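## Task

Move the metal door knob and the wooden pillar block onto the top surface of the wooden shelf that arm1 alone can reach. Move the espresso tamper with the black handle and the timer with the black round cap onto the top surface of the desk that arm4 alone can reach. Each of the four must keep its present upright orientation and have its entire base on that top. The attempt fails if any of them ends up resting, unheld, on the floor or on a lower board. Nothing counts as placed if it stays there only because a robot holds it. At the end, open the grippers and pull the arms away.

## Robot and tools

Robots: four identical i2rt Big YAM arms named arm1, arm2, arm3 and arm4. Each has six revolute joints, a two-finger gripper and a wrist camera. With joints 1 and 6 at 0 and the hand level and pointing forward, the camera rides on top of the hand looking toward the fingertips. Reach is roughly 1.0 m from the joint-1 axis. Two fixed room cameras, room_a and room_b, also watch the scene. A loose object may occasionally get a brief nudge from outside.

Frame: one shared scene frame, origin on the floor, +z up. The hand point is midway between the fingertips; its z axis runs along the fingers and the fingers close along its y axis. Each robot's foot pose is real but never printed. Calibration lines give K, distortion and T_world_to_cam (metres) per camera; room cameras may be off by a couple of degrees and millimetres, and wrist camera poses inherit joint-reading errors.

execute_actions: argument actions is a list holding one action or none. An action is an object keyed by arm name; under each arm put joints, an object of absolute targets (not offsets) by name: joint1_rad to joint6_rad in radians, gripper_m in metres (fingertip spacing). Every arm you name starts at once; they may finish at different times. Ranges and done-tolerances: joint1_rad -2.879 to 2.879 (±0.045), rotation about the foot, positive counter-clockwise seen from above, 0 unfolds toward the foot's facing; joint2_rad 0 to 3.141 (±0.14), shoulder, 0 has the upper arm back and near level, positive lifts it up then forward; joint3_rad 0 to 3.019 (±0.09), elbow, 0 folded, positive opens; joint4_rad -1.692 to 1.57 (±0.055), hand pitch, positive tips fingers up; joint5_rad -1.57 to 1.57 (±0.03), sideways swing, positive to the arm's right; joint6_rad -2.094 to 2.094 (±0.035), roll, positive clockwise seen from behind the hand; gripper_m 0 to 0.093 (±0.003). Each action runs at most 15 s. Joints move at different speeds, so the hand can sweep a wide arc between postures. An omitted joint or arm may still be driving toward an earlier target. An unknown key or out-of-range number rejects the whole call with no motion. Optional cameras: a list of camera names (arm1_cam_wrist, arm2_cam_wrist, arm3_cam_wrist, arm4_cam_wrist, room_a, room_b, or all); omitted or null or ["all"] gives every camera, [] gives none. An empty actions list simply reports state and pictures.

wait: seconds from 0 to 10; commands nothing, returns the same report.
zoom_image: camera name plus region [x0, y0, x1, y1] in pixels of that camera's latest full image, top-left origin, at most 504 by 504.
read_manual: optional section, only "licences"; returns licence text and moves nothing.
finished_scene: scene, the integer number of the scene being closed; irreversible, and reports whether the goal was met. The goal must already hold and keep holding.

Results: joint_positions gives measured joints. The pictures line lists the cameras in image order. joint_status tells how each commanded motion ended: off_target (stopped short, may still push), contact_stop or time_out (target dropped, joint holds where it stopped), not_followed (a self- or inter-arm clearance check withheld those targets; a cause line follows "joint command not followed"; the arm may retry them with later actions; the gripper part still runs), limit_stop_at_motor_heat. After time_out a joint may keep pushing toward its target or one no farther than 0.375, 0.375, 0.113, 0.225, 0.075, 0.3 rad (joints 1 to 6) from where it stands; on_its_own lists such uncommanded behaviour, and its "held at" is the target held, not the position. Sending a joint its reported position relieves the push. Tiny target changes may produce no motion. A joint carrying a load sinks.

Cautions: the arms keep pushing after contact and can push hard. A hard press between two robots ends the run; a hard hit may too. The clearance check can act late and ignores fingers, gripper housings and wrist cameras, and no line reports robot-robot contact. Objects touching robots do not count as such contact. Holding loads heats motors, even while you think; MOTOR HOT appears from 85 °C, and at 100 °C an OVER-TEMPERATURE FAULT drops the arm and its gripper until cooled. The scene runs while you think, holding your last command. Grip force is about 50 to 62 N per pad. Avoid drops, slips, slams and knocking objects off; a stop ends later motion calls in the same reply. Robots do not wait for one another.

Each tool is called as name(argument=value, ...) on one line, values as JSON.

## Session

execute_actions(actions=[])

Scene clock: 0.00 s.
Motor temperatures (°C, as the motors report them): arm1=[24 26 25 22 24 22] | arm2=[22 24 29 24 21 23] | arm3=[25 24 24 22 23 22] | arm4=[21 25 26 21 24 24]
arm1.joint_positions: joint1_rad=-0.874 joint2_rad=+0.461 joint3_rad=+1.362 joint4_rad=-1.573 joint5_rad=+0.004 joint6_rad=-0.387 gripper_m=+0.094
arm1.joint_status: not commanded
arm1.hand: x=+1.0626 y=-1.2547 z=+1.3815 quat_wxyz=(+0.029, -0.853, -0.288, +0.435) (m; scene frame)
arm2.joint_positions: joint1_rad=-0.174 joint2_rad=+0.568 joint3_rad=+1.379 joint4_rad=-1.574 joint5_rad=-0.060 joint6_rad=+0.242 gripper_m=+0.095
arm2.joint_status: not commanded
arm2.hand: x=+0.3344 y=-0.6094 z=+1.4057 quat_wxyz=(-0.354, +0.139, -0.909, -0.172) (m; scene frame)
arm3.joint_positions: joint1_rad=+0.195 joint2_rad=+0.643 joint3_rad=+1.427 joint4_rad=-1.304 joint5_rad=-0.247 joint6_rad=+0.030 gripper_m=+0.094
arm3.joint_status: not commanded
arm3.hand: x=-0.1016 y=+0.6942 z=+1.4663 quat_wxyz=(-0.429, +0.355, -0.780, -0.286) (m; scene frame)
arm4.joint_positions: joint1_rad=+0.097 joint2_rad=+0.461 joint3_rad=+1.706 joint4_rad=-1.371 joint5_rad=+0.121 joint6_rad=-0.498 gripper_m=+0.094
arm4.joint_status: not commanded
arm4.hand: x=-1.0703 y=+1.4528 z=+1.5668 quat_wxyz=(-0.660, +0.429, -0.612, -0.071) (m; scene frame)
pictures: arm1_cam_wrist, arm2_cam_wrist, arm3_cam_wrist, arm4_cam_wrist, room_a, room_b
camera_calibration (this result's frames):
arm1_cam_wrist: T_world_to_cam=[[-0.482289, 0.824724, 0.295342, 1.14477], [0.806533, 0.549628, -0.217747, 0.135108], [-0.34191, 0.133186, -0.930247, 1.94075], [0, 0, 0, 1]] pos_world=[1.1067, -1.27686, 1.49669]
arm2_cam_wrist: T_world_to_cam=[[0.377509, -0.897343, -0.22861, -0.348674], [-0.924359, -0.350456, -0.150803, 0.310363], [0.0552045, 0.268247, -0.961767, 1.61556], [0, 0, 0, 1]] pos_world=[0.329328, -0.63748, 1.52088]
arm3_cam_wrist: T_world_to_cam=[[0.798418, -0.582011, -0.154246, 0.710803], [-0.584456, -0.687586, -0.430855, 1.05695], [0.144705, 0.434153, -0.889141, 1.14218], [0, 0, 0, 1]] pos_world=[-0.115056, 0.644558, 1.58059]
arm4_cam_wrist: T_world_to_cam=[[0.613312, -0.619221, 0.490321, 0.78549], [-0.234807, -0.735659, -0.635351, 1.81885], [0.754131, 0.274537, -0.596586, 1.46436], [0, 0, 0, 1]] pos_world=[-1.15899, 1.42242, 1.64408]
Images, in order (width x height): arm1_cam_wrist 504x504, arm2_cam_wrist 504x504, arm3_cam_wrist 504x504, arm4_cam_wrist 504x504, room_a 672x504, room_b 672x504.

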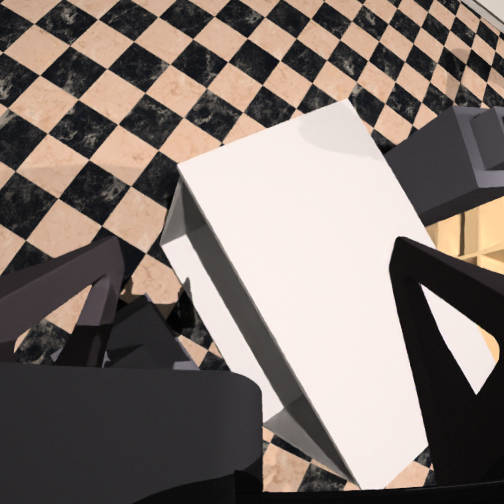

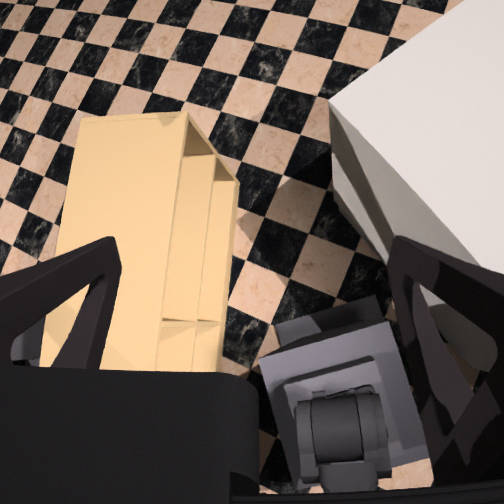

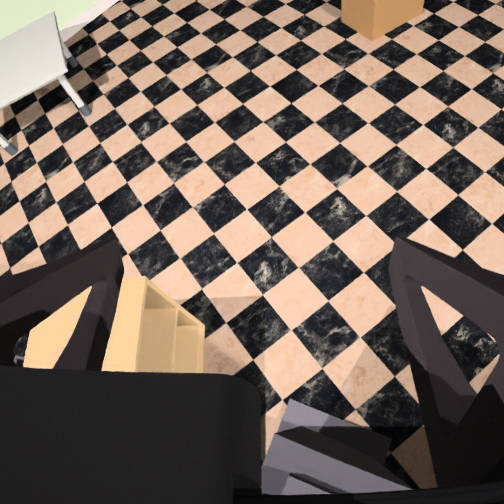

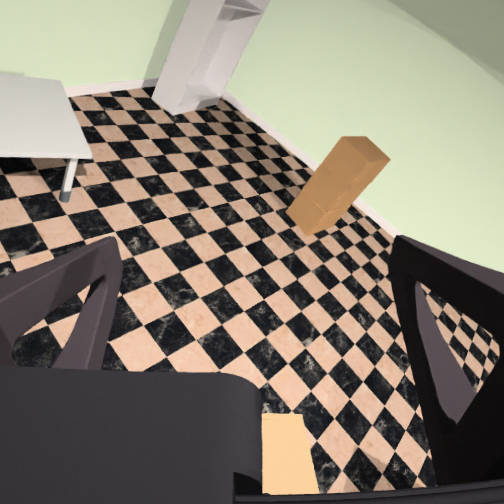

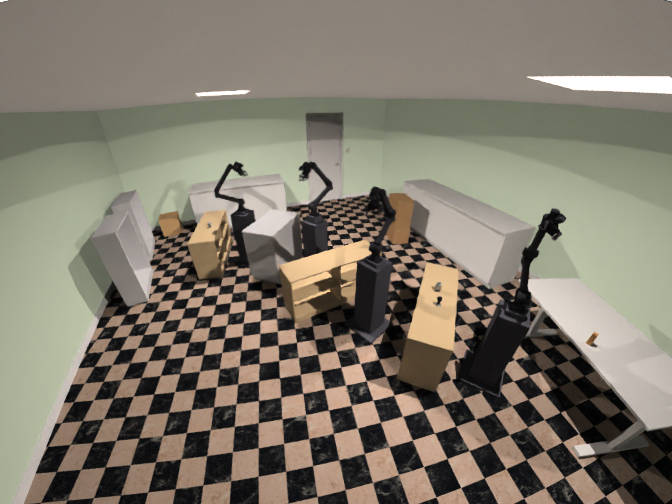

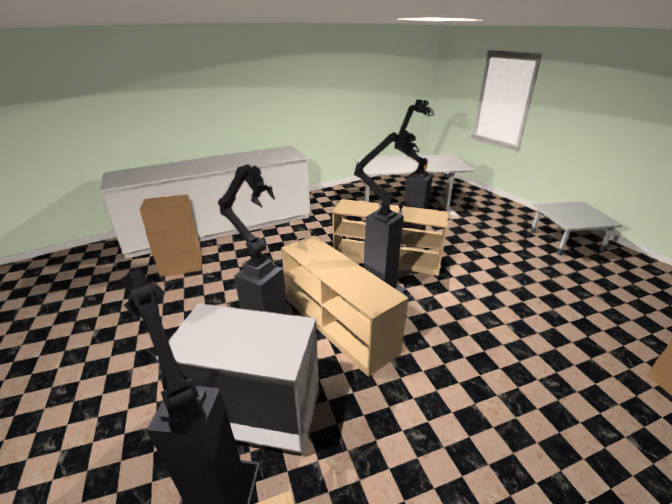

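zoom_image(camera="room_a", region=[380, 240, 672, 440])

zoom_image(camera="room_a", region=[150, 150, 400, 330])

Region (380, 240, 672, 440) of room_a's 672x504 image, scaled by 1.726, with more detail than that image has; it fills the top 345 rows of this view, and the rest is white.

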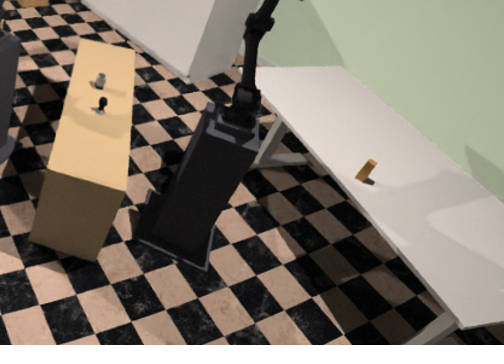

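Region (150, 150, 400, 330) of room_a's 672x504 image, scaled by 2.016, with more detail than that image has; it fills the top 363 rows of this view, and the rest is white.

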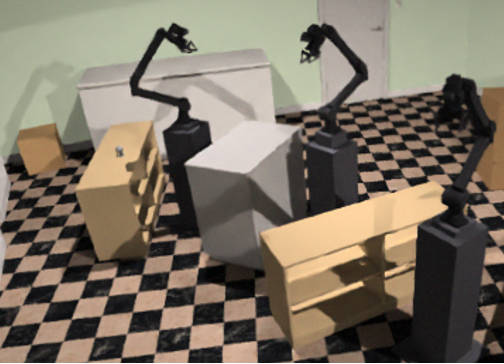

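execute_actions(actions=[{"arm1":{"joints":{"joint1_rad":2.8,"joint2_rad":1.883,"joint3_rad":1.54,"joint4_rad":-1.23,"joint5_rad":0,"joint6_rad":0}},"arm2":{"joints":{"joint4_rad":-1.0,"joint5_rad":0,"joint6_rad":0}},"arm3":{"joints":{"joint1_rad":1.82,"joint2_rad":2.213,"joint3_rad":2.0,"joint4_rad":-1.36,"joint5_rad":0,"joint6_rad":0}},"arm4":{"joints":{"joint1_rad":1.62,"joint2_rad":2.24,"joint3_rad":2.13,"joint4_rad":-1.46,"joint5_rad":0,"joint6_rad":0}}}], cameras=["arm1_cam_wrist","arm3_cam_wrist","arm4_cam_wrist","room_a"])

Scene clock: 14.57 s.
Motor temperatures (°C, as the motors report them): arm1=[24 26 26 22 24 22] | arm2=[22 24 30 24 21 23] | arm3=[25 25 27 22 23 22] | arm4=[21 25 27 22 24 24]
arm1.joint_positions: joint1_rad=+2.804 joint2_rad=+1.891 joint3_rad=+1.539 joint4_rad=-1.229 joint5_rad=+0.001 joint6_rad=-0.007 gripper_m=+0.094
arm1.joint_status: all done
arm1.hand: x=+1.5895 y=-0.8143 z=+0.9653 quat_wxyz=(+0.006, +0.394, -0.919, +0.001) (m; scene frame)
arm2.joint_positions: joint1_rad=-0.174 joint2_rad=+0.568 joint3_rad=+1.379 joint4_rad=-1.029 joint5_rad=-0.004 joint6_rad=+0.008 gripper_m=+0.095
arm2.joint_status: all done
arm2.hand: x=+0.3937 y=-0.5867 z=+1.5223 quat_wxyz=(-0.604, +0.199, -0.754, -0.165) (m; scene frame)
arm3.joint_positions: joint1_rad=+1.812 joint2_rad=+2.228 joint3_rad=+1.980 joint4_rad=-1.351 joint5_rad=-0.002 joint6_rad=+0.005 gripper_m=+0.094
arm3.joint_status: all done
arm3.hand: x=-0.7156 y=+0.9835 z=+0.9474 quat_wxyz=(+0.000, +0.922, -0.387, +0.018) (m; scene frame)
arm4.joint_positions: joint1_rad=+1.617 joint2_rad=+2.258 joint3_rad=+2.091 joint4_rad=-1.449 joint5_rad=-0.001 joint6_rad=-0.012 gripper_m=+0.094
arm4.joint_status: all done
arm4.hand: x=-1.6212 y=+1.8957 z=+0.9530 quat_wxyz=(+0.004, +0.927, -0.375, +0.018) (m; scene frame)
pictures: arm1_cam_wrist, arm3_cam_wrist, arm4_cam_wrist, room_a
camera_calibration (this result's frames):
arm1_cam_wrist: T_world_to_cam=[[0.729237, -0.68404, -0.0173843, -1.69394], [-0.54164, -0.59258, 0.596216, -0.19544], [-0.418138, -0.425367, -0.802636, 1.21828], [0, 0, 0, 1]] pos_world=[1.63884, -0.756323, 1.06491]
arm3_cam_wrist: T_world_to_cam=[[0.720584, 0.693338, 0.00650212, -0.172957], [0.545897, -0.573081, 0.611208, 0.382456], [0.4275, -0.436877, -0.791443, 1.61052], [0, 0, 0, 1]] pos_world=[-0.772646, 1.04269, 1.042]
arm4_cam_wrist: T_world_to_cam=[[0.687329, 0.726271, 0.0104393, -0.274721], [0.571059, -0.549209, 0.610132, 1.3914], [0.448855, -0.4134, -0.792231, 2.38767], [0, 0, 0, 1]] pos_world=[-1.67746, 1.95075, 1.04552]
Images, in order (width x height): arm1_cam_wrist 504x504, arm3_cam_wrist 504x504, arm4_cam_wrist 504x504, room_a 672x504.

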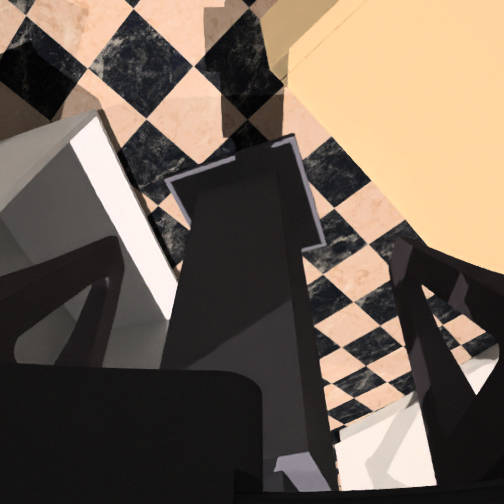

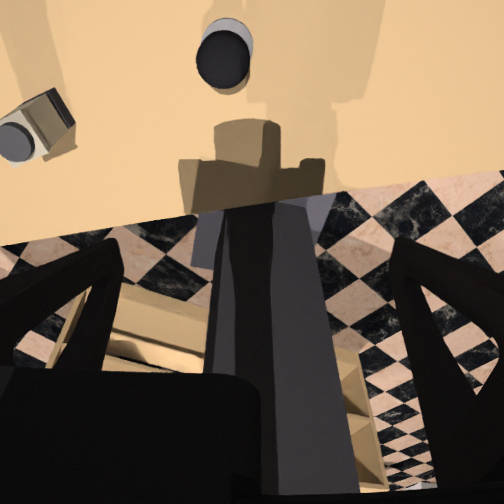

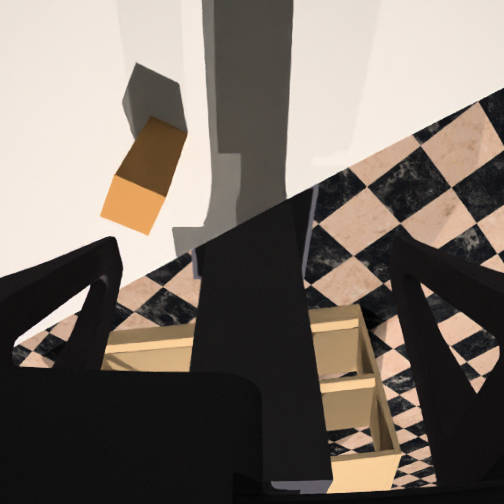

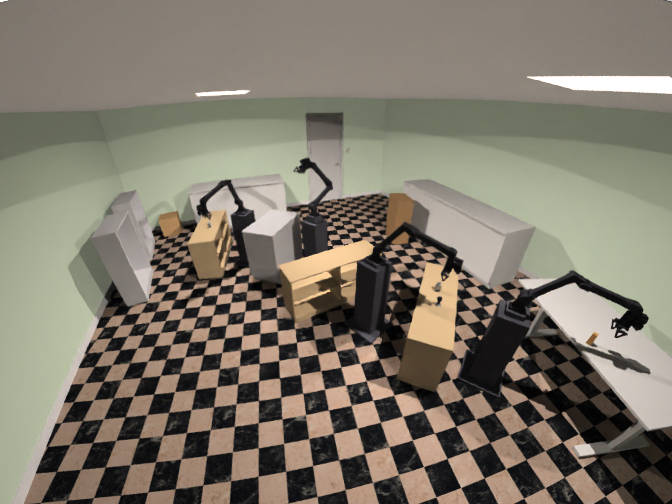

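execute_actions(actions=[{"arm1":{"joints":{"joint1_rad":2.31,"joint2_rad":1.9,"joint3_rad":1.2,"joint4_rad":-0.87}},"arm3":{"joints":{"joint1_rad":1.835,"joint2_rad":2.47,"joint3_rad":2.03,"joint4_rad":-1.13}},"arm4":{"joints":{"joint1_rad":1.722,"joint2_rad":2.147,"joint3_rad":1.83,"joint4_rad":-1.25}}}], cameras=["arm1_cam_wrist","arm3_cam_wrist","arm4_cam_wrist"])

Scene clock: 25.00 s.
Motor temperatures (°C, as the motors report them): arm1=[24 27 26 22 24 22] | arm2=[22 24 31 24 21 23] | arm3=[25 26 28 22 23 22] | arm4=[21 26 29 22 24 24]
arm1.joint_positions: joint1_rad=+2.312 joint2_rad=+1.899 joint3_rad=+1.203 joint4_rad=-0.885 joint5_rad=+0.001 joint6_rad=-0.005 gripper_m=+0.094
arm1.joint_status: all done
arm1.hand: x=+1.6740 y=-1.0660 z=+0.8502 quat_wxyz=(+0.006, +0.157, -0.988, +0.001) (m; scene frame)
arm2.joint_positions: joint1_rad=-0.174 joint2_rad=+0.568 joint3_rad=+1.379 joint4_rad=-1.029 joint5_rad=-0.004 joint6_rad=+0.008 gripper_m=+0.095
arm2.joint_status: not commanded
arm2.hand: x=+0.3937 y=-0.5867 z=+1.5223 quat_wxyz=(-0.604, +0.199, -0.754, -0.165) (m; scene frame)
arm3.joint_positions: joint1_rad=+1.830 joint2_rad=+2.488 joint3_rad=+2.010 joint4_rad=-1.143 joint5_rad=-0.002 joint6_rad=+0.005 gripper_m=+0.094
arm3.joint_status: all done
arm3.hand: x=-0.7365 y=+0.9903 z=+0.7838 quat_wxyz=(+0.004, +0.925, -0.379, +0.028) (m; scene frame)
arm4.joint_positions: joint1_rad=+1.736 joint2_rad=+2.154 joint3_rad=+1.820 joint4_rad=-1.263 joint5_rad=+0.000 joint6_rad=-0.012 gripper_m=+0.094
arm4.joint_status: all done
arm4.hand: x=-1.6441 y=+1.8120 z=+0.9195 quat_wxyz=(-0.001, +0.947, -0.320, +0.010) (m; scene frame)
pictures: arm1_cam_wrist, arm3_cam_wrist, arm4_cam_wrist
camera_calibration (this result's frames):
arm1_cam_wrist: T_world_to_cam=[[0.317327, -0.948173, -0.0164532, -1.52248], [-0.757387, -0.263841, 0.597288, 0.480478], [-0.570674, -0.177074, -0.801858, 1.57349], [0, 0, 0, 1]] pos_world=[1.74498, -1.03818, 0.949684]
arm3_cam_wrist: T_world_to_cam=[[0.707913, 0.706267, 0.00677982, -0.183927], [0.546161, -0.55347, 0.628792, 0.464781], [0.447847, -0.441427, -0.777544, 1.50149], [0, 0, 0, 1]] pos_world=[-0.796079, 1.04994, 0.876472]
arm4_cam_wrist: T_world_to_cam=[[0.597168, 0.802016, 0.0126838, -0.485345], [0.639703, -0.485734, 0.595687, 1.39011], [0.483911, -0.347612, -0.803117, 2.28524], [0, 0, 0, 1]] pos_world=[-1.70528, 1.85886, 1.0134]
Images, in order (width x height): arm1_cam_wrist 504x504, arm3_cam_wrist 504x504, arm4_cam_wrist 504x504.

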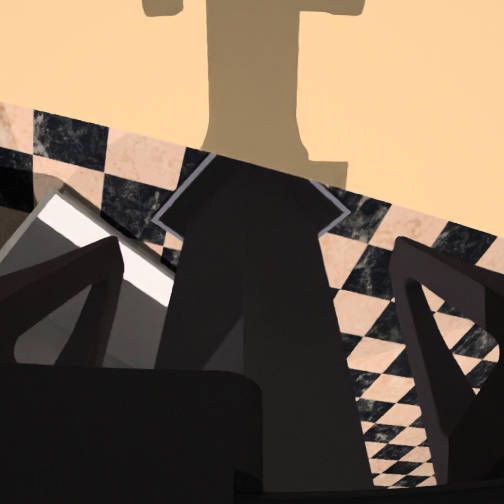

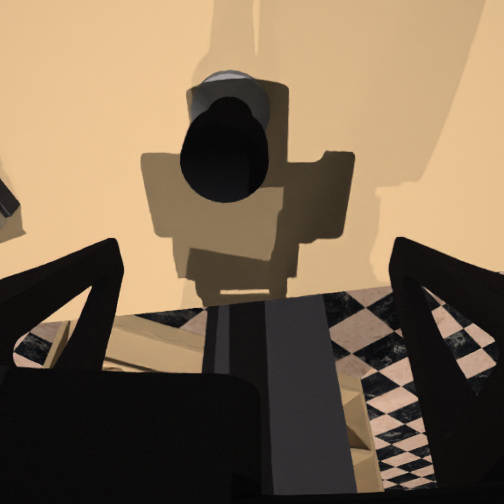

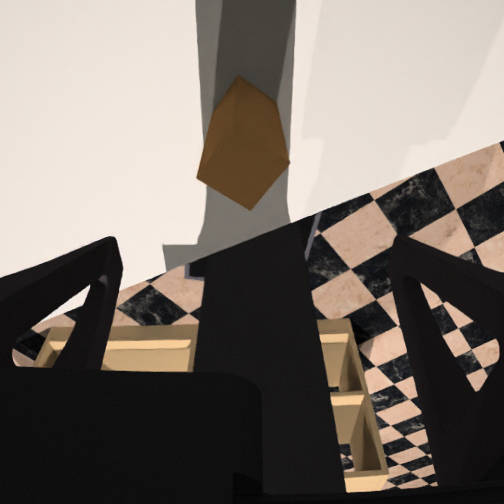

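execute_actions(actions=[{"arm1":{"joints":{"joint2_rad":2.1,"joint3_rad":1.68,"joint4_rad":-1.13}},"arm3":{"joints":{"joint1_rad":1.85,"joint2_rad":2.62,"joint3_rad":2.04,"joint4_rad":-0.99}},"arm4":{"joints":{"joint2_rad":2.305,"joint3_rad":1.77,"joint4_rad":-1.035,"joint6_rad":0.5}}}], cameras=["arm1_cam_wrist","arm3_cam_wrist","arm4_cam_wrist"])

Scene clock: 30.07 s.
Motor temperatures (°C, as the motors report them): arm1=[24 27 26 22 24 22] | arm2=[22 24 31 24 21 23] | arm3=[25 26 28 22 23 22] | arm4=[21 27 29 22 24 24]
arm1.joint_positions: joint1_rad=+2.312 joint2_rad=+2.088 joint3_rad=+1.651 joint4_rad=-1.116 joint5_rad=+0.001 joint6_rad=-0.005 gripper_m=+0.094
arm1.joint_status: all done
arm1.hand: x=+1.7880 y=-1.0294 z=+0.8918 quat_wxyz=(-0.007, +0.157, -0.988, -0.001) (m; scene frame)
arm2.joint_positions: joint1_rad=-0.174 joint2_rad=+0.568 joint3_rad=+1.379 joint4_rad=-1.029 joint5_rad=-0.004 joint6_rad=+0.008 gripper_m=+0.095
arm2.joint_status: not commanded
arm2.hand: x=+0.3937 y=-0.5867 z=+1.5223 quat_wxyz=(-0.604, +0.199, -0.754, -0.165) (m; scene frame)
arm3.joint_positions: joint1_rad=+1.844 joint2_rad=+2.638 joint3_rad=+2.016 joint4_rad=-1.004 joint5_rad=-0.002 joint6_rad=+0.005 gripper_m=+0.094
arm3.joint_status: all done
arm3.hand: x=-0.7362 y=+0.9792 z=+0.6837 quat_wxyz=(+0.004, +0.928, -0.372, +0.030) (m; scene frame)
arm4.joint_positions: joint1_rad=+1.736 joint2_rad=+2.322 joint3_rad=+1.749 joint4_rad=-1.048 joint5_rad=+0.000 joint6_rad=+0.487 gripper_m=+0.094
arm4.joint_status: all done
arm4.hand: x=-1.6420 y=+1.8117 z=+0.7893 quat_wxyz=(-0.002, +0.839, -0.544, +0.021) (m; scene frame)
pictures: arm1_cam_wrist, arm3_cam_wrist, arm4_cam_wrist
camera_calibration (this result's frames):
arm1_cam_wrist: T_world_to_cam=[[0.317717, -0.948049, -0.0161146, -1.52418], [-0.772726, -0.268736, 0.575043, 0.593866], [-0.5495, -0.170249, -0.817964, 1.66192], [0, 0, 0, 1]] pos_world=[1.85638, -1.00246, 0.993333]
arm3_cam_wrist: T_world_to_cam=[[0.69818, 0.71589, 0.00680551, -0.192196], [0.551316, -0.543694, 0.632809, 0.512833], [0.456722, -0.438063, -0.774278, 1.41969], [0, 0, 0, 1]] pos_world=[-0.79695, 1.03833, 0.776017]
arm4_cam_wrist: T_world_to_cam=[[0.907473, 0.418955, 0.0311167, 0.70421], [0.315582, -0.728703, 0.607783, 1.3646], [0.277309, -0.541727, -0.793494, 2.18438], [0, 0, 0, 1]] pos_world=[-1.67544, 1.88269, 0.881996]
Images, in order (width x height): arm1_cam_wrist 504x504, arm3_cam_wrist 504x504, arm4_cam_wrist 504x504.

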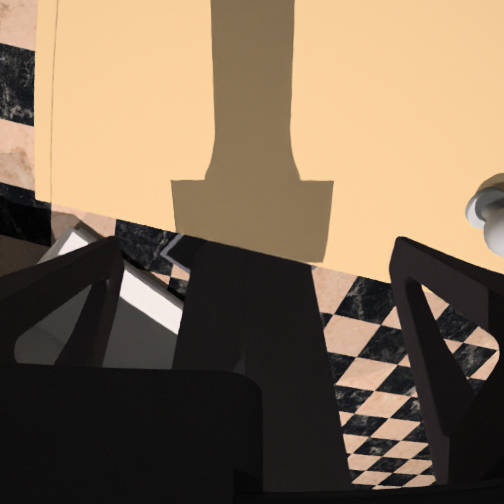

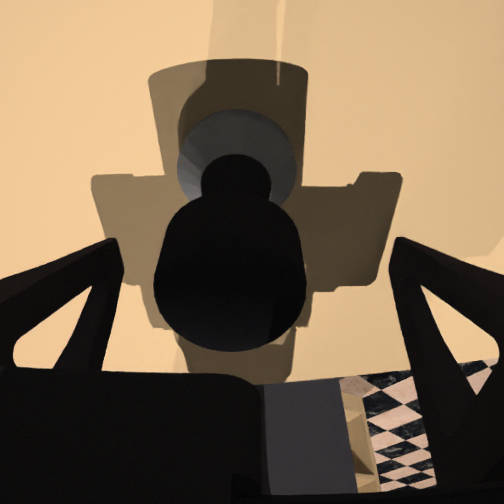

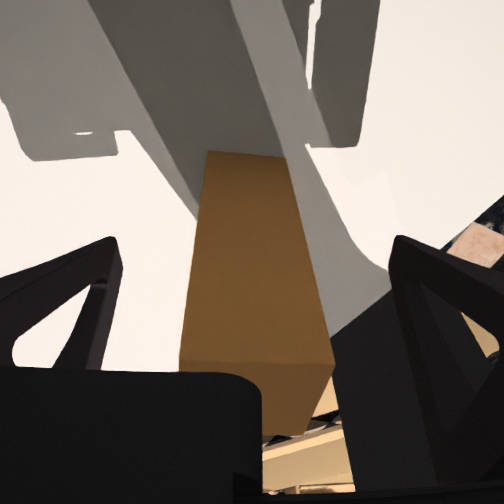

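execute_actions(actions=[{"arm1":{"joints":{"joint1_rad":1.86,"joint2_rad":2.03,"joint3_rad":1.42,"joint4_rad":-0.96}},"arm3":{"joints":{"gripper_m":0.0}},"arm4":{"joints":{"gripper_m":0.0}}}], cameras=["arm1_cam_wrist"])

Scene clock: 42.13 s.
Motor temperatures (°C, as the motors report them): arm1=[24 27 27 22 24 22] | arm2=[22 24 31 24 21 23] | arm3=[25 27 28 22 23 22] | arm4=[21 27 29 22 24 24]
arm1.joint_positions: joint1_rad=+1.865 joint2_rad=+2.027 joint3_rad=+1.423 joint4_rad=-0.974 joint5_rad=+0.001 joint6_rad=-0.004 gripper_m=+0.094
arm1.joint_status: all done
arm1.hand: x=+1.7560 y=-1.2946 z=+0.8514 quat_wxyz=(+0.005, -0.066, -0.998, +0.000) (m; scene frame)
arm2.joint_positions: joint1_rad=-0.174 joint2_rad=+0.568 joint3_rad=+1.379 joint4_rad=-1.029 joint5_rad=-0.004 joint6_rad=+0.008 gripper_m=+0.095
arm2.joint_status: not commanded
arm2.hand: x=+0.3937 y=-0.5867 z=+1.5223 quat_wxyz=(-0.604, +0.199, -0.754, -0.165) (m; scene frame)
arm3.joint_positions: joint1_rad=+1.845 joint2_rad=+2.638 joint3_rad=+2.016 joint4_rad=-1.003 joint5_rad=+0.000 joint6_rad=+0.005 gripper_m=+0.045
arm3.joint_status: gripper_m off_target (ended at +0.045, target +0.000)
arm3.hand: x=-0.7370 y=+0.9789 z=+0.6837 quat_wxyz=(+0.003, +0.928, -0.371, +0.030) (m; scene frame)
arm4.joint_positions: joint1_rad=+1.736 joint2_rad=+2.322 joint3_rad=+1.749 joint4_rad=-1.047 joint5_rad=-0.001 joint6_rad=+0.488 gripper_m=+0.035
arm4.joint_status: gripper_m off_target (ended at +0.035, target +0.000)
arm4.hand: x=-1.6422 y=+1.8118 z=+0.7893 quat_wxyz=(-0.002, +0.839, -0.544, +0.021) (m; scene frame)
pictures: arm1_cam_wrist
camera_calibration (this result's frames):
arm1_cam_wrist: T_world_to_cam=[[-0.123752, -0.992201, -0.014897, -1.04902], [-0.798699, 0.090686, 0.594858, 1.01514], [-0.588868, 0.085513, -0.803693, 1.95425], [0, 0, 0, 1]] pos_world=[1.83177, -1.30002, 0.951124]
Images, in order (width x height): arm1_cam_wrist 504x504.

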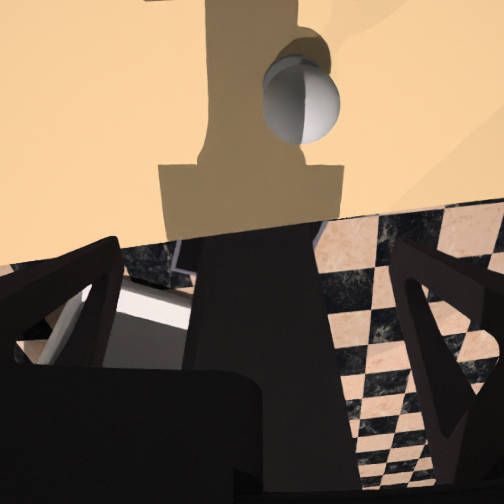

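execute_actions(actions=[{"arm1":{"joints":{"joint1_rad":1.82,"joint2_rad":2.18,"joint3_rad":1.393,"joint4_rad":-0.78}},"arm3":{"joints":{"gripper_m":0.093}},"arm4":{"joints":{"joint2_rad":2.05,"joint3_rad":1.75,"joint4_rad":-1.27}}}], cameras=["arm1_cam_wrist"])

execute_actions(actions=[{"arm3":{"joints":{"joint2_rad":2.25,"joint3_rad":2.0,"joint4_rad":-1.32}},"arm4":{"joints":{"joint1_rad":-0.9}}}], cameras=[])

execute_actions(actions=[{"arm3":{"joints":{"joint1_rad":1.0}},"arm4":{"joints":{"joint1_rad":-1.31,"joint2_rad":2.2,"joint3_rad":1.65,"joint4_rad":-1.02}}}], cameras=["arm4_cam_wrist","room_a"])

Scene clock: 53.63 s.
Motor temperatures (°C, as the motors report them): arm1=[24 27 27 22 24 22] | arm2=[22 24 31 24 21 23] | arm3=[25 27 28 22 23 22] | arm4=[21 27 29 22 24 24]
arm1.joint_positions: joint1_rad=+1.815 joint2_rad=+2.189 joint3_rad=+1.387 joint4_rad=-0.795 joint5_rad=+0.001 joint6_rad=-0.004 gripper_m=+0.094
arm1.joint_status: all done
arm1.hand: x=+1.7447 y=-1.3210 z=+0.7526 quat_wxyz=(+0.014, -0.091, -0.996, -0.001) (m; scene frame)
arm2.joint_positions: joint1_rad=-0.174 joint2_rad=+0.568 joint3_rad=+1.379 joint4_rad=-1.029 joint5_rad=-0.004 joint6_rad=+0.008 gripper_m=+0.095
arm2.joint_status: not commanded
arm2.hand: x=+0.3937 y=-0.5867 z=+1.5223 quat_wxyz=(-0.604, +0.199, -0.754, -0.165) (m; scene frame)
arm3.joint_positions: joint1_rad=+1.845 joint2_rad=+2.638 joint3_rad=+2.016 joint4_rad=-1.003 joint5_rad=+0.000 joint6_rad=+0.005 gripper_m=+0.093
arm3.joint_status: all done
arm3.hand: x=-0.7370 y=+0.9789 z=+0.6837 quat_wxyz=(+0.003, +0.928, -0.371, +0.030) (m; scene frame)
arm4.joint_positions: joint1_rad=+1.736 joint2_rad=+2.061 joint3_rad=+1.728 joint4_rad=-1.258 joint5_rad=-0.001 joint6_rad=+0.488 gripper_m=+0.035
arm4.joint_status: all done
arm4.hand: x=-1.6240 y=+1.7959 z=+0.9426 quat_wxyz=(-0.003, +0.839, -0.545, +0.006) (m; scene frame)
pictures: arm1_cam_wrist
camera_calibration (this result's frames):
arm1_cam_wrist: T_world_to_cam=[[-0.173443, -0.98473, -0.0149824, -0.981506], [-0.781628, 0.128383, 0.610389, 1.0757], [-0.599145, 0.117578, -0.79196, 1.92187], [0, 0, 0, 1]] pos_world=[1.82204, -1.33059, 0.850748]
Images, in order (width x height): arm1_cam_wrist 504x504.

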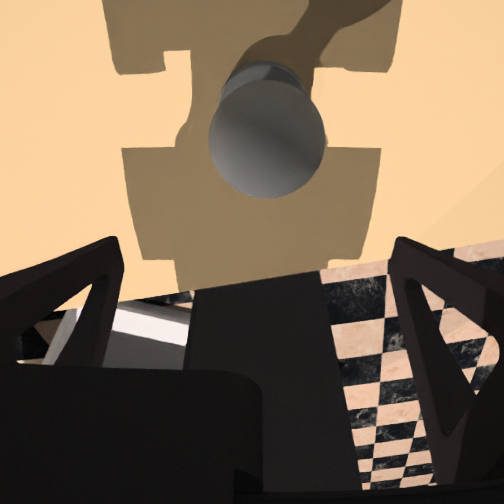

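Scene clock: 56.10 s.
Motor temperatures (°C, as the motors report them): arm1=[24 27 26 22 24 22] | arm2=[22 24 31 24 21 23] | arm3=[25 27 28 22 23 22] | arm4=[21 27 29 22 24 24]
arm1.joint_positions: joint1_rad=+1.815 joint2_rad=+2.189 joint3_rad=+1.387 joint4_rad=-0.795 joint5_rad=+0.001 joint6_rad=-0.004 gripper_m=+0.094
arm1.joint_status: not commanded
arm1.hand: x=+1.7447 y=-1.3210 z=+0.7526 quat_wxyz=(+0.014, -0.091, -0.996, -0.001) (m; scene frame)
arm2.joint_positions: joint1_rad=-0.174 joint2_rad=+0.568 joint3_rad=+1.379 joint4_rad=-1.029 joint5_rad=-0.004 joint6_rad=+0.008 gripper_m=+0.095
arm2.joint_status: not commanded
arm2.hand: x=+0.3937 y=-0.5867 z=+1.5223 quat_wxyz=(-0.604, +0.199, -0.754, -0.165) (m; scene frame)
arm3.joint_positions: joint1_rad=+1.845 joint2_rad=+2.251 joint3_rad=+1.991 joint4_rad=-1.307 joint5_rad=+0.000 joint6_rad=+0.005 gripper_m=+0.093
arm3.joint_status: all done
arm3.hand: x=-0.7402 y=+0.9764 z=+0.9365 quat_wxyz=(-0.007, +0.929, -0.371, +0.003) (m; scene frame)
arm4.joint_positions: joint1_rad=-0.913 joint2_rad=+2.061 joint3_rad=+1.728 joint4_rad=-1.258 joint5_rad=+0.002 joint6_rad=+0.489 gripper_m=+0.035
arm4.joint_status: all done
arm4.hand: x=-0.5321 y=+1.3108 z=+0.9356 quat_wxyz=(+0.012, -0.324, -0.946, -0.003) (m; scene frame)
pictures: none
No camera images: the call's "cameras" was empty. Leave "cameras" out to get every camera's image.

Scene clock: 59.17 s.
Motor temperatures (°C, as the motors report them): arm1=[24 27 26 22 24 22] | arm2=[22 24 31 24 21 23] | arm3=[25 27 28 22 23 22] | arm4=[21 27 29 22 24 24]
arm1.joint_positions: joint1_rad=+1.815 joint2_rad=+2.189 joint3_rad=+1.387 joint4_rad=-0.795 joint5_rad=+0.001 joint6_rad=-0.004 gripper_m=+0.094
arm1.joint_status: not commanded
arm1.hand: x=+1.7447 y=-1.3210 z=+0.7526 quat_wxyz=(+0.014, -0.091, -0.996, -0.001) (m; scene frame)
arm2.joint_positions: joint1_rad=-0.174 joint2_rad=+0.568 joint3_rad=+1.379 joint4_rad=-1.029 joint5_rad=-0.004 joint6_rad=+0.008 gripper_m=+0.095
arm2.joint_status: not commanded
arm2.hand: x=+0.3937 y=-0.5867 z=+1.5223 quat_wxyz=(-0.604, +0.199, -0.754, -0.165) (m; scene frame)
arm3.joint_positions: joint1_rad=+1.748 joint2_rad=+2.251 joint3_rad=+1.991 joint4_rad=-1.307 joint5_rad=-0.001 joint6_rad=+0.005 gripper_m=+0.093
arm3.joint_status: joint1_rad time_out (moved -0.097 of -0.845)
arm3.on_its_own: joint1_rad is held at +1.749, not at your +1.000, since a time_out
arm3.hand: x=-0.6924 y=+1.0223 z=+0.9375 quat_wxyz=(-0.007, +0.909, -0.416, +0.003) (m; scene frame)
arm4.joint_positions: joint1_rad=-1.004 joint2_rad=+2.173 joint3_rad=+1.632 joint4_rad=-1.103 joint5_rad=-0.002 joint6_rad=+0.489 gripper_m=+0.035
arm4.joint_status: joint1_rad time_out (moved -0.090 of -0.397); joint4_rad time_out (moved +0.156 of +0.238); the others done
arm4.on_its_own: joint1_rad is held at -1.010, not at your -1.310, since a time_out; joint4_rad is held at -1.109, not at your -1.020, since a time_out
arm4.hand: x=-0.5577 y=+1.2619 z=+0.8352 quat_wxyz=(+0.039, -0.366, -0.930, -0.002) (m; scene frame)
pictures: arm4_cam_wrist, room_a
joint command not followed: on one or more control steps a check withheld the commanded joint targets of the arm3 arm, and it was not sent them on those steps.
cause: the commanded joint targets would bring a part of the robot too close to another arm (this arm's wrist (the part past joint 4) and the other arm's forearm (the part past joint 3)); next, command targets that bring no part of the robot closer to that arm.
joint command not followed: on one or more control steps a check withheld the commanded joint targets of the arm4 arm, and it was not sent them on those steps.
cause: the commanded joint targets would bring a part of the robot too close to another arm (this arm's forearm (the part past joint 3) and the other arm's wrist (the part past joint 4)); next, command targets that bring no part of the robot closer to that arm.
camera_calibration (this result's frames):
arm4_cam_wrist: T_world_to_cam=[[-0.671354, -0.740587, 0.0285575, 0.533989], [-0.556703, 0.529347, 0.640214, -1.50728], [-0.48925, 0.413912, -0.767666, -0.0327105], [0, 0, 0, 1]] pos_world=[-0.496616, 1.20688, 0.924622]
Images, in order (width x height): arm4_cam_wrist 504x504, room_a 672x504.

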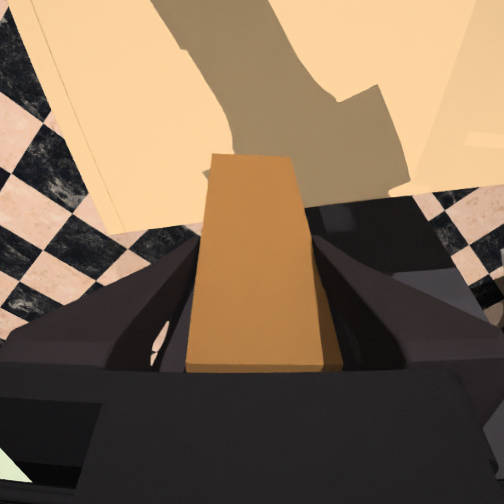

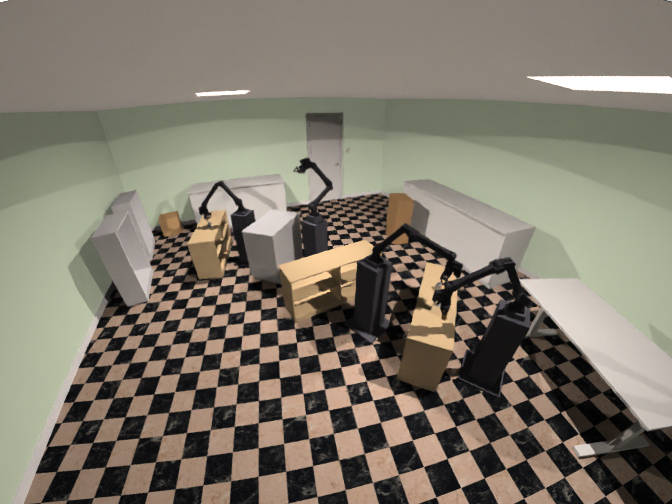

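execute_actions(actions=[{"arm3":{"joints":{"joint1_rad":2.4,"joint2_rad":1.9,"joint3_rad":1.7,"joint4_rad":-1.37}},"arm4":{"joints":{"joint1_rad":-1.004,"joint4_rad":-1.1}},"arm1":{"joints":{"joint2_rad":2.3,"joint3_rad":1.36,"joint4_rad":-0.63}}}], cameras=["arm1_cam_wrist"])

execute_actions(actions=[{"arm4":{"joints":{"joint1_rad":-1.33,"joint2_rad":2.2,"joint3_rad":1.7,"joint4_rad":-1.07}},"arm1":{"joints":{"gripper_m":0}}}], cameras=["arm4_cam_wrist","arm1_cam_wrist"])

Scene clock: 64.03 s.
Motor temperatures (°C, as the motors report them): arm1=[24 28 26 22 24 22] | arm2=[22 24 31 24 21 23] | arm3=[25 27 28 22 23 22] | arm4=[21 27 29 22 24 24]
arm1.joint_positions: joint1_rad=+1.815 joint2_rad=+2.306 joint3_rad=+1.357 joint4_rad=-0.645 joint5_rad=+0.001 joint6_rad=-0.004 gripper_m=+0.094
arm1.joint_status: all done
arm1.hand: x=+1.7321 y=-1.3186 z=+0.6830 quat_wxyz=(+0.013, -0.091, -0.996, -0.001) (m; scene frame)
arm2.joint_positions: joint1_rad=-0.174 joint2_rad=+0.568 joint3_rad=+1.379 joint4_rad=-1.029 joint5_rad=-0.004 joint6_rad=+0.008 gripper_m=+0.095
arm2.joint_status: not commanded
arm2.hand: x=+0.3937 y=-0.5867 z=+1.5223 quat_wxyz=(-0.604, +0.199, -0.754, -0.165) (m; scene frame)
arm3.joint_positions: joint1_rad=+2.396 joint2_rad=+1.887 joint3_rad=+1.702 joint4_rad=-1.357 joint5_rad=-0.002 joint6_rad=+0.004 gripper_m=+0.093
arm3.joint_status: all done
arm3.hand: x=-0.8195 y=+0.6264 z=+1.0472 quat_wxyz=(-0.005, +0.994, -0.104, -0.008) (m; scene frame)
arm4.joint_positions: joint1_rad=-1.004 joint2_rad=+2.173 joint3_rad=+1.632 joint4_rad=-1.103 joint5_rad=-0.002 joint6_rad=+0.489 gripper_m=+0.035
arm4.joint_status: all done
arm4.hand: x=-0.5577 y=+1.2619 z=+0.8352 quat_wxyz=(+0.039, -0.366, -0.930, -0.002) (m; scene frame)
pictures: arm1_cam_wrist
camera_calibration (this result's frames):
arm1_cam_wrist: T_world_to_cam=[[-0.173393, -0.984739, -0.0149441, -0.982521], [-0.783683, 0.128769, 0.607667, 1.11385], [-0.596469, 0.117076, -0.794051, 1.85506], [0, 0, 0, 1]] pos_world=[1.80903, -1.32814, 0.781476]
Images, in order (width x height): arm1_cam_wrist 504x504.

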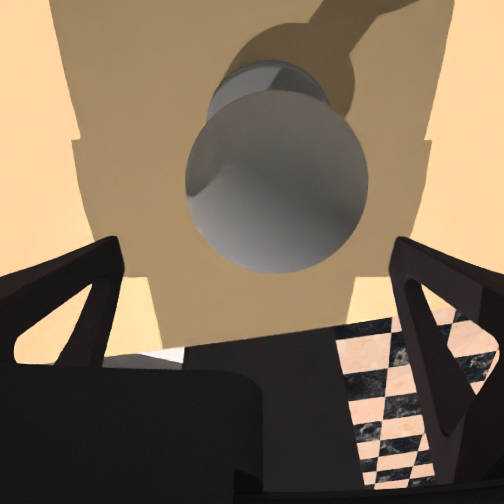

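Scene clock: 65.60 s.
Motor temperatures (°C, as the motors report them): arm1=[24 28 26 22 24 22] | arm2=[22 24 31 24 21 23] | arm3=[25 27 28 22 23 22] | arm4=[21 27 29 22 24 24]
arm1.joint_positions: joint1_rad=+1.816 joint2_rad=+2.306 joint3_rad=+1.357 joint4_rad=-0.644 joint5_rad=+0.001 joint6_rad=-0.004 gripper_m=+0.000
arm1.joint_status: all done
arm1.hand: x=+1.7323 y=-1.3183 z=+0.6830 quat_wxyz=(+0.012, -0.090, -0.996, -0.001) (m; scene frame)
arm2.joint_positions: joint1_rad=-0.174 joint2_rad=+0.568 joint3_rad=+1.379 joint4_rad=-1.029 joint5_rad=-0.004 joint6_rad=+0.008 gripper_m=+0.095
arm2.joint_status: not commanded
arm2.hand: x=+0.3937 y=-0.5867 z=+1.5223 quat_wxyz=(-0.604, +0.199, -0.754, -0.165) (m; scene frame)
arm3.joint_positions: joint1_rad=+2.396 joint2_rad=+1.887 joint3_rad=+1.702 joint4_rad=-1.357 joint5_rad=-0.002 joint6_rad=+0.004 gripper_m=+0.093
arm3.joint_status: not commanded
arm3.hand: x=-0.8195 y=+0.6264 z=+1.0472 quat_wxyz=(-0.005, +0.994, -0.104, -0.008) (m; scene frame)
arm4.joint_positions: joint1_rad=-1.327 joint2_rad=+2.200 joint3_rad=+1.652 joint4_rad=-1.079 joint5_rad=+0.001 joint6_rad=+0.489 gripper_m=+0.035
arm4.joint_status: all done
arm4.hand: x=-0.6289 y=+1.0795 z=+0.8236 quat_wxyz=(+0.031, -0.511, -0.859, -0.006) (m; scene frame)
pictures: arm1_cam_wrist, arm4_cam_wrist
camera_calibration (this result's frames):
arm1_cam_wrist: T_world_to_cam=[[-0.173006, -0.984808, -0.0149281, -0.98288], [-0.784187, 0.12856, 0.607061, 1.11502], [-0.595919, 0.116731, -0.794515, 1.85407], [0, 0, 0, 1]] pos_world=[1.80922, -1.32772, 0.78153]
arm4_cam_wrist: T_world_to_cam=[[-0.872363, -0.488149, 0.0263121, -0.0456695], [-0.365057, 0.686295, 0.629073, -1.48263], [-0.32514, 0.539175, -0.776901, -0.0253781], [0, 0, 0, 1]] pos_world=[-0.589335, 1.00891, 0.914167]
Images, in order (width x height): arm1_cam_wrist 504x504, arm4_cam_wrist 504x504.

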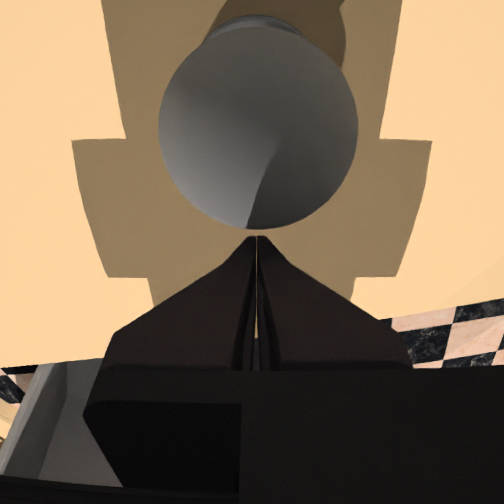

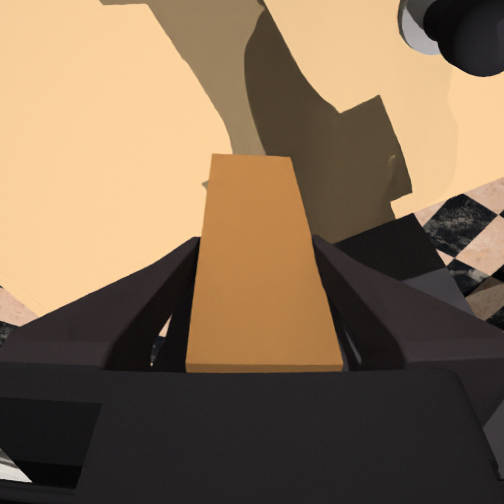

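execute_actions(actions=[{"arm4":{"joints":{"joint2_rad":2.388,"joint3_rad":1.85,"joint4_rad":-1.0}},"arm1":{"joints":{"gripper_m":0.093,"joint2_rad":2.19,"joint3_rad":1.39,"joint4_rad":-0.79}}}], cameras=["arm4_cam_wrist"])

execute_actions(actions=[{"arm1":{"joints":{"joint2_rad":2.234,"joint3_rad":1.54,"joint4_rad":-0.84}},"arm4":{"joints":{"joint2_rad":2.46,"joint3_rad":1.82,"joint4_rad":-0.93}}}], cameras=["arm4_cam_wrist","arm1_cam_wrist"])

Scene clock: 71.20 s.
Motor temperatures (°C, as the motors report them): arm1=[24 28 26 22 24 22] | arm2=[22 23 31 24 21 23] | arm3=[25 27 28 22 23 22] | arm4=[21 27 29 22 24 24]
arm1.joint_positions: joint1_rad=+1.816 joint2_rad=+2.174 joint3_rad=+1.368 joint4_rad=-0.776 joint5_rad=+0.001 joint6_rad=-0.004 gripper_m=+0.093
arm1.joint_status: all done
arm1.hand: x=+1.7431 y=-1.3203 z=+0.7555 quat_wxyz=(+0.007, -0.090, -0.996, +0.000) (m; scene frame)
arm2.joint_positions: joint1_rad=-0.174 joint2_rad=+0.568 joint3_rad=+1.379 joint4_rad=-1.029 joint5_rad=-0.004 joint6_rad=+0.008 gripper_m=+0.095
arm2.joint_status: not commanded
arm2.hand: x=+0.3937 y=-0.5867 z=+1.5223 quat_wxyz=(-0.604, +0.199, -0.754, -0.165) (m; scene frame)
arm3.joint_positions: joint1_rad=+2.396 joint2_rad=+1.887 joint3_rad=+1.702 joint4_rad=-1.357 joint5_rad=-0.002 joint6_rad=+0.004 gripper_m=+0.093
arm3.joint_status: not commanded
arm3.hand: x=-0.8195 y=+0.6264 z=+1.0472 quat_wxyz=(-0.005, +0.994, -0.104, -0.008) (m; scene frame)
arm4.joint_positions: joint1_rad=-1.327 joint2_rad=+2.412 joint3_rad=+1.813 joint4_rad=-1.005 joint5_rad=+0.001 joint6_rad=+0.489 gripper_m=+0.035
arm4.joint_status: all done
arm4.hand: x=-0.5920 y=+1.0560 z=+0.7417 quat_wxyz=(+0.021, -0.511, -0.859, -0.005) (m; scene frame)
pictures: arm4_cam_wrist
camera_calibration (this result's frames):
arm4_cam_wrist: T_world_to_cam=[[-0.872846, -0.487722, 0.0163402, -0.0161232], [-0.376193, 0.693824, 0.614074, -1.40488], [-0.310834, 0.529845, -0.789079, -0.0369486], [0, 0, 0, 1]] pos_world=[-0.554064, 0.986452, 0.833807]
Images, in order (width x height): arm4_cam_wrist 504x504.

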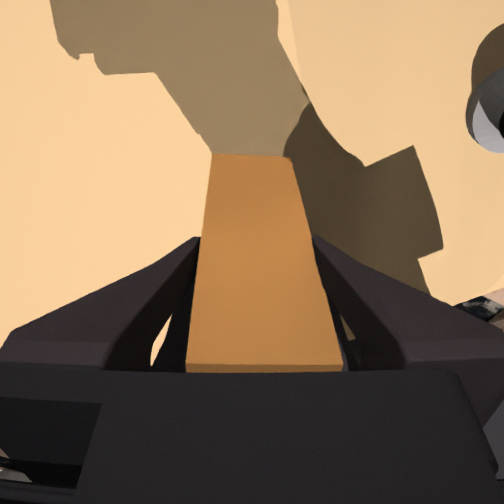

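Scene clock: 72.20 s.
Motor temperatures (°C, as the motors report them): arm1=[24 28 26 22 24 22] | arm2=[22 23 31 24 21 23] | arm3=[25 27 28 22 23 22] | arm4=[21 27 29 22 24 24]
arm1.joint_positions: joint1_rad=+1.816 joint2_rad=+2.233 joint3_rad=+1.512 joint4_rad=-0.826 joint5_rad=+0.001 joint6_rad=-0.004 gripper_m=+0.093
arm1.joint_status: all done
arm1.hand: x=+1.7890 y=-1.3289 z=+0.7624 quat_wxyz=(-0.010, -0.090, -0.996, +0.001) (m; scene frame)
arm2.joint_positions: joint1_rad=-0.174 joint2_rad=+0.568 joint3_rad=+1.379 joint4_rad=-1.029 joint5_rad=-0.004 joint6_rad=+0.008 gripper_m=+0.095
arm2.joint_status: not commanded
arm2.hand: x=+0.3937 y=-0.5867 z=+1.5223 quat_wxyz=(-0.604, +0.199, -0.754, -0.165) (m; scene frame)
arm3.joint_positions: joint1_rad=+2.396 joint2_rad=+1.887 joint3_rad=+1.702 joint4_rad=-1.357 joint5_rad=-0.002 joint6_rad=+0.004 gripper_m=+0.093
arm3.joint_status: not commanded
arm3.hand: x=-0.8195 y=+0.6264 z=+1.0472 quat_wxyz=(-0.005, +0.994, -0.104, -0.008) (m; scene frame)
arm4.joint_positions: joint1_rad=-1.327 joint2_rad=+2.471 joint3_rad=+1.813 joint4_rad=-0.942 joint5_rad=+0.001 joint6_rad=+0.489 gripper_m=+0.035
arm4.joint_status: all done
arm4.hand: x=-0.5927 y=+1.0569 z=+0.7037 quat_wxyz=(+0.018, -0.511, -0.859, -0.005) (m; scene frame)
pictures: arm1_cam_wrist, arm4_cam_wrist
camera_calibration (this result's frames):
arm1_cam_wrist: T_world_to_cam=[[-0.172361, -0.984928, -0.0144269, -0.984022], [-0.810248, 0.133433, 0.570696, 1.19348], [-0.560169, 0.110055, -0.821035, 1.89959], [0, 0, 0, 1]] pos_world=[1.8615, -1.3375, 0.864323]
arm4_cam_wrist: T_world_to_cam=[[-0.872925, -0.487647, 0.0142392, -0.0143491], [-0.378503, 0.695387, 0.610879, -1.38321], [-0.307795, 0.527862, -0.791596, -0.0619687], [0, 0, 0, 1]] pos_world=[-0.555148, 0.987579, 0.796124]
Images, in order (width x height): arm1_cam_wrist 504x504, arm4_cam_wrist 504x504.

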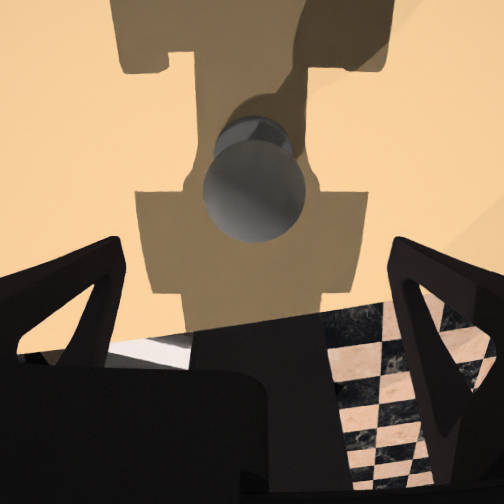

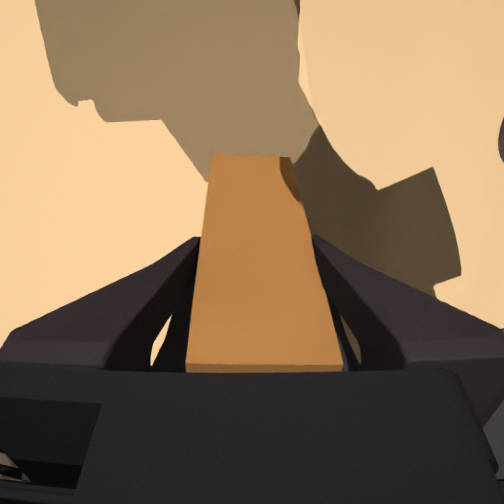

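execute_actions(actions=[{"arm1":{"joints":{"joint2_rad":2.39,"joint3_rad":1.55,"joint4_rad":-0.72}},"arm4":{"joints":{"joint2_rad":2.505,"joint4_rad":-0.9}}}], cameras=["arm4_cam_wrist","arm1_cam_wrist"])

Scene clock: 76.07 s.
Motor temperatures (°C, as the motors report them): arm1=[24 28 26 22 24 22] | arm2=[22 23 31 24 21 23] | arm3=[25 27 28 22 23 22] | arm4=[21 27 29 22 24 24]
arm1.joint_positions: joint1_rad=+1.816 joint2_rad=+2.399 joint3_rad=+1.530 joint4_rad=-0.734 joint5_rad=+0.001 joint6_rad=-0.004 gripper_m=+0.093
arm1.joint_status: all done
arm1.hand: x=+1.7739 y=-1.3260 z=+0.6726 quat_wxyz=(+0.017, -0.090, -0.996, -0.001) (m; scene frame)
arm2.joint_positions: joint1_rad=-0.174 joint2_rad=+0.568 joint3_rad=+1.379 joint4_rad=-1.029 joint5_rad=-0.004 joint6_rad=+0.008 gripper_m=+0.095
arm2.joint_status: not commanded
arm2.hand: x=+0.3937 y=-0.5867 z=+1.5223 quat_wxyz=(-0.604, +0.199, -0.754, -0.165) (m; scene frame)
arm3.joint_positions: joint1_rad=+2.396 joint2_rad=+1.887 joint3_rad=+1.702 joint4_rad=-1.357 joint5_rad=-0.002 joint6_rad=+0.004 gripper_m=+0.093
arm3.joint_status: not commanded
arm3.hand: x=-0.8195 y=+0.6264 z=+1.0472 quat_wxyz=(-0.005, +0.994, -0.104, -0.008) (m; scene frame)
arm4.joint_positions: joint1_rad=-1.327 joint2_rad=+2.509 joint3_rad=+1.813 joint4_rad=-0.911 joint5_rad=+0.000 joint6_rad=+0.489 gripper_m=+0.035
arm4.joint_status: all done
arm4.hand: x=-0.5963 y=+1.0595 z=+0.6794 quat_wxyz=(+0.022, -0.511, -0.859, -0.005) (m; scene frame)
pictures: arm1_cam_wrist, arm4_cam_wrist
camera_calibration (this result's frames):
arm1_cam_wrist: T_world_to_cam=[[-0.173151, -0.984781, -0.0150346, -0.983128], [-0.77823, 0.127446, 0.61491, 1.13768], [-0.603636, 0.118172, -0.788454, 1.88299], [0, 0, 0, 1]] pos_world=[1.85179, -1.33568, 0.770299]
arm4_cam_wrist: T_world_to_cam=[[-0.872809, -0.487759, 0.0172271, -0.0176135], [-0.374958, 0.69272, 0.616073, -1.37013], [-0.312428, 0.531254, -0.787501, -0.09285], [0, 0, 0, 1]] pos_world=[-0.558124, 0.989853, 0.771285]
Images, in order (width x height): arm1_cam_wrist 504x504, arm4_cam_wrist 504x504.

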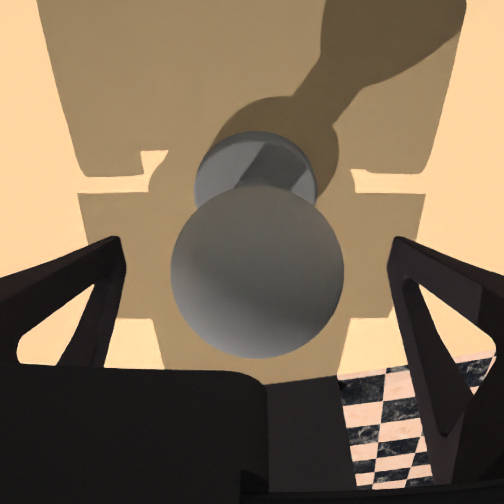

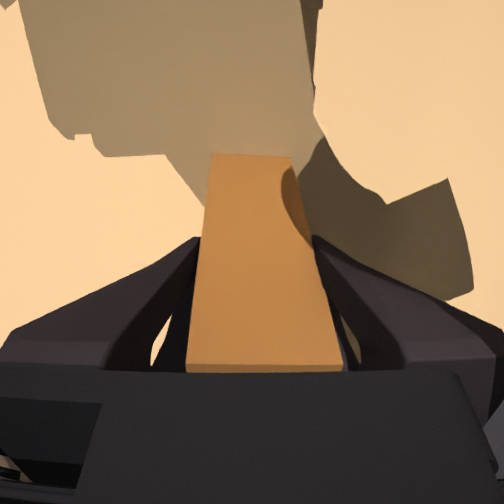

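execute_actions(actions=[{"arm1":{"joints":{"gripper_m":0}},"arm4":{"joints":{"joint2_rad":2.55,"joint4_rad":-0.86}}}], cameras=["arm4_cam_wrist","room_a"])

Scene clock: 79.30 s.
Motor temperatures (°C, as the motors report them): arm1=[24 28 26 22 24 22] | arm2=[22 23 31 24 21 23] | arm3=[25 27 27 22 23 22] | arm4=[21 27 29 22 24 24]
arm1.joint_positions: joint1_rad=+1.816 joint2_rad=+2.399 joint3_rad=+1.530 joint4_rad=-0.734 joint5_rad=+0.001 joint6_rad=-0.004 gripper_m=+0.053
arm1.joint_status: gripper_m off_target (ended at +0.053, target +0.000)
arm1.hand: x=+1.7740 y=-1.3261 z=+0.6726 quat_wxyz=(+0.017, -0.090, -0.996, -0.001) (m; scene frame)
arm2.joint_positions: joint1_rad=-0.174 joint2_rad=+0.568 joint3_rad=+1.379 joint4_rad=-1.029 joint5_rad=-0.004 joint6_rad=+0.008 gripper_m=+0.095
arm2.joint_status: not commanded
arm2.hand: x=+0.3937 y=-0.5867 z=+1.5223 quat_wxyz=(-0.604, +0.199, -0.754, -0.165) (m; scene frame)
arm3.joint_positions: joint1_rad=+2.396 joint2_rad=+1.887 joint3_rad=+1.702 joint4_rad=-1.357 joint5_rad=-0.002 joint6_rad=+0.004 gripper_m=+0.093
arm3.joint_status: not commanded
arm3.hand: x=-0.8195 y=+0.6264 z=+1.0472 quat_wxyz=(-0.005, +0.994, -0.104, -0.008) (m; scene frame)
arm4.joint_positions: joint1_rad=-1.327 joint2_rad=+2.511 joint3_rad=+1.813 joint4_rad=-0.892 joint5_rad=+0.000 joint6_rad=+0.490 gripper_m=+0.035
arm4.joint_status: all done
arm4.hand: x=-0.5927 y=+1.0572 z=+0.6785 quat_wxyz=(+0.013, -0.512, -0.859, -0.005) (m; scene frame)
pictures: arm4_cam_wrist, room_a
camera_calibration (this result's frames):
arm4_cam_wrist: T_world_to_cam=[[-0.873636, -0.486493, 0.0092034, -0.0120401], [-0.382959, 0.699135, 0.603782, -1.36984], [-0.30017, 0.523961, -0.797097, -0.0697266], [0, 0, 0, 1]] pos_world=[-0.556042, 0.988381, 0.771617]
Images, in order (width x height): arm4_cam_wrist 504x504, room_a 672x504.

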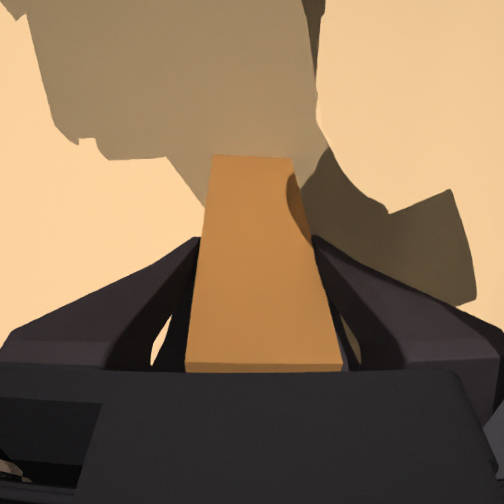

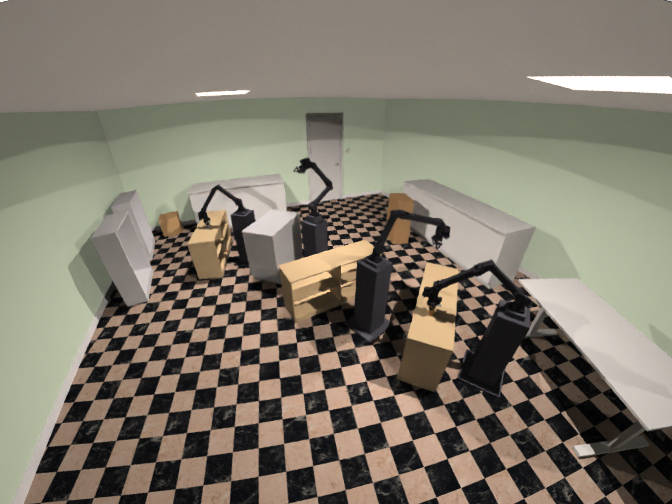

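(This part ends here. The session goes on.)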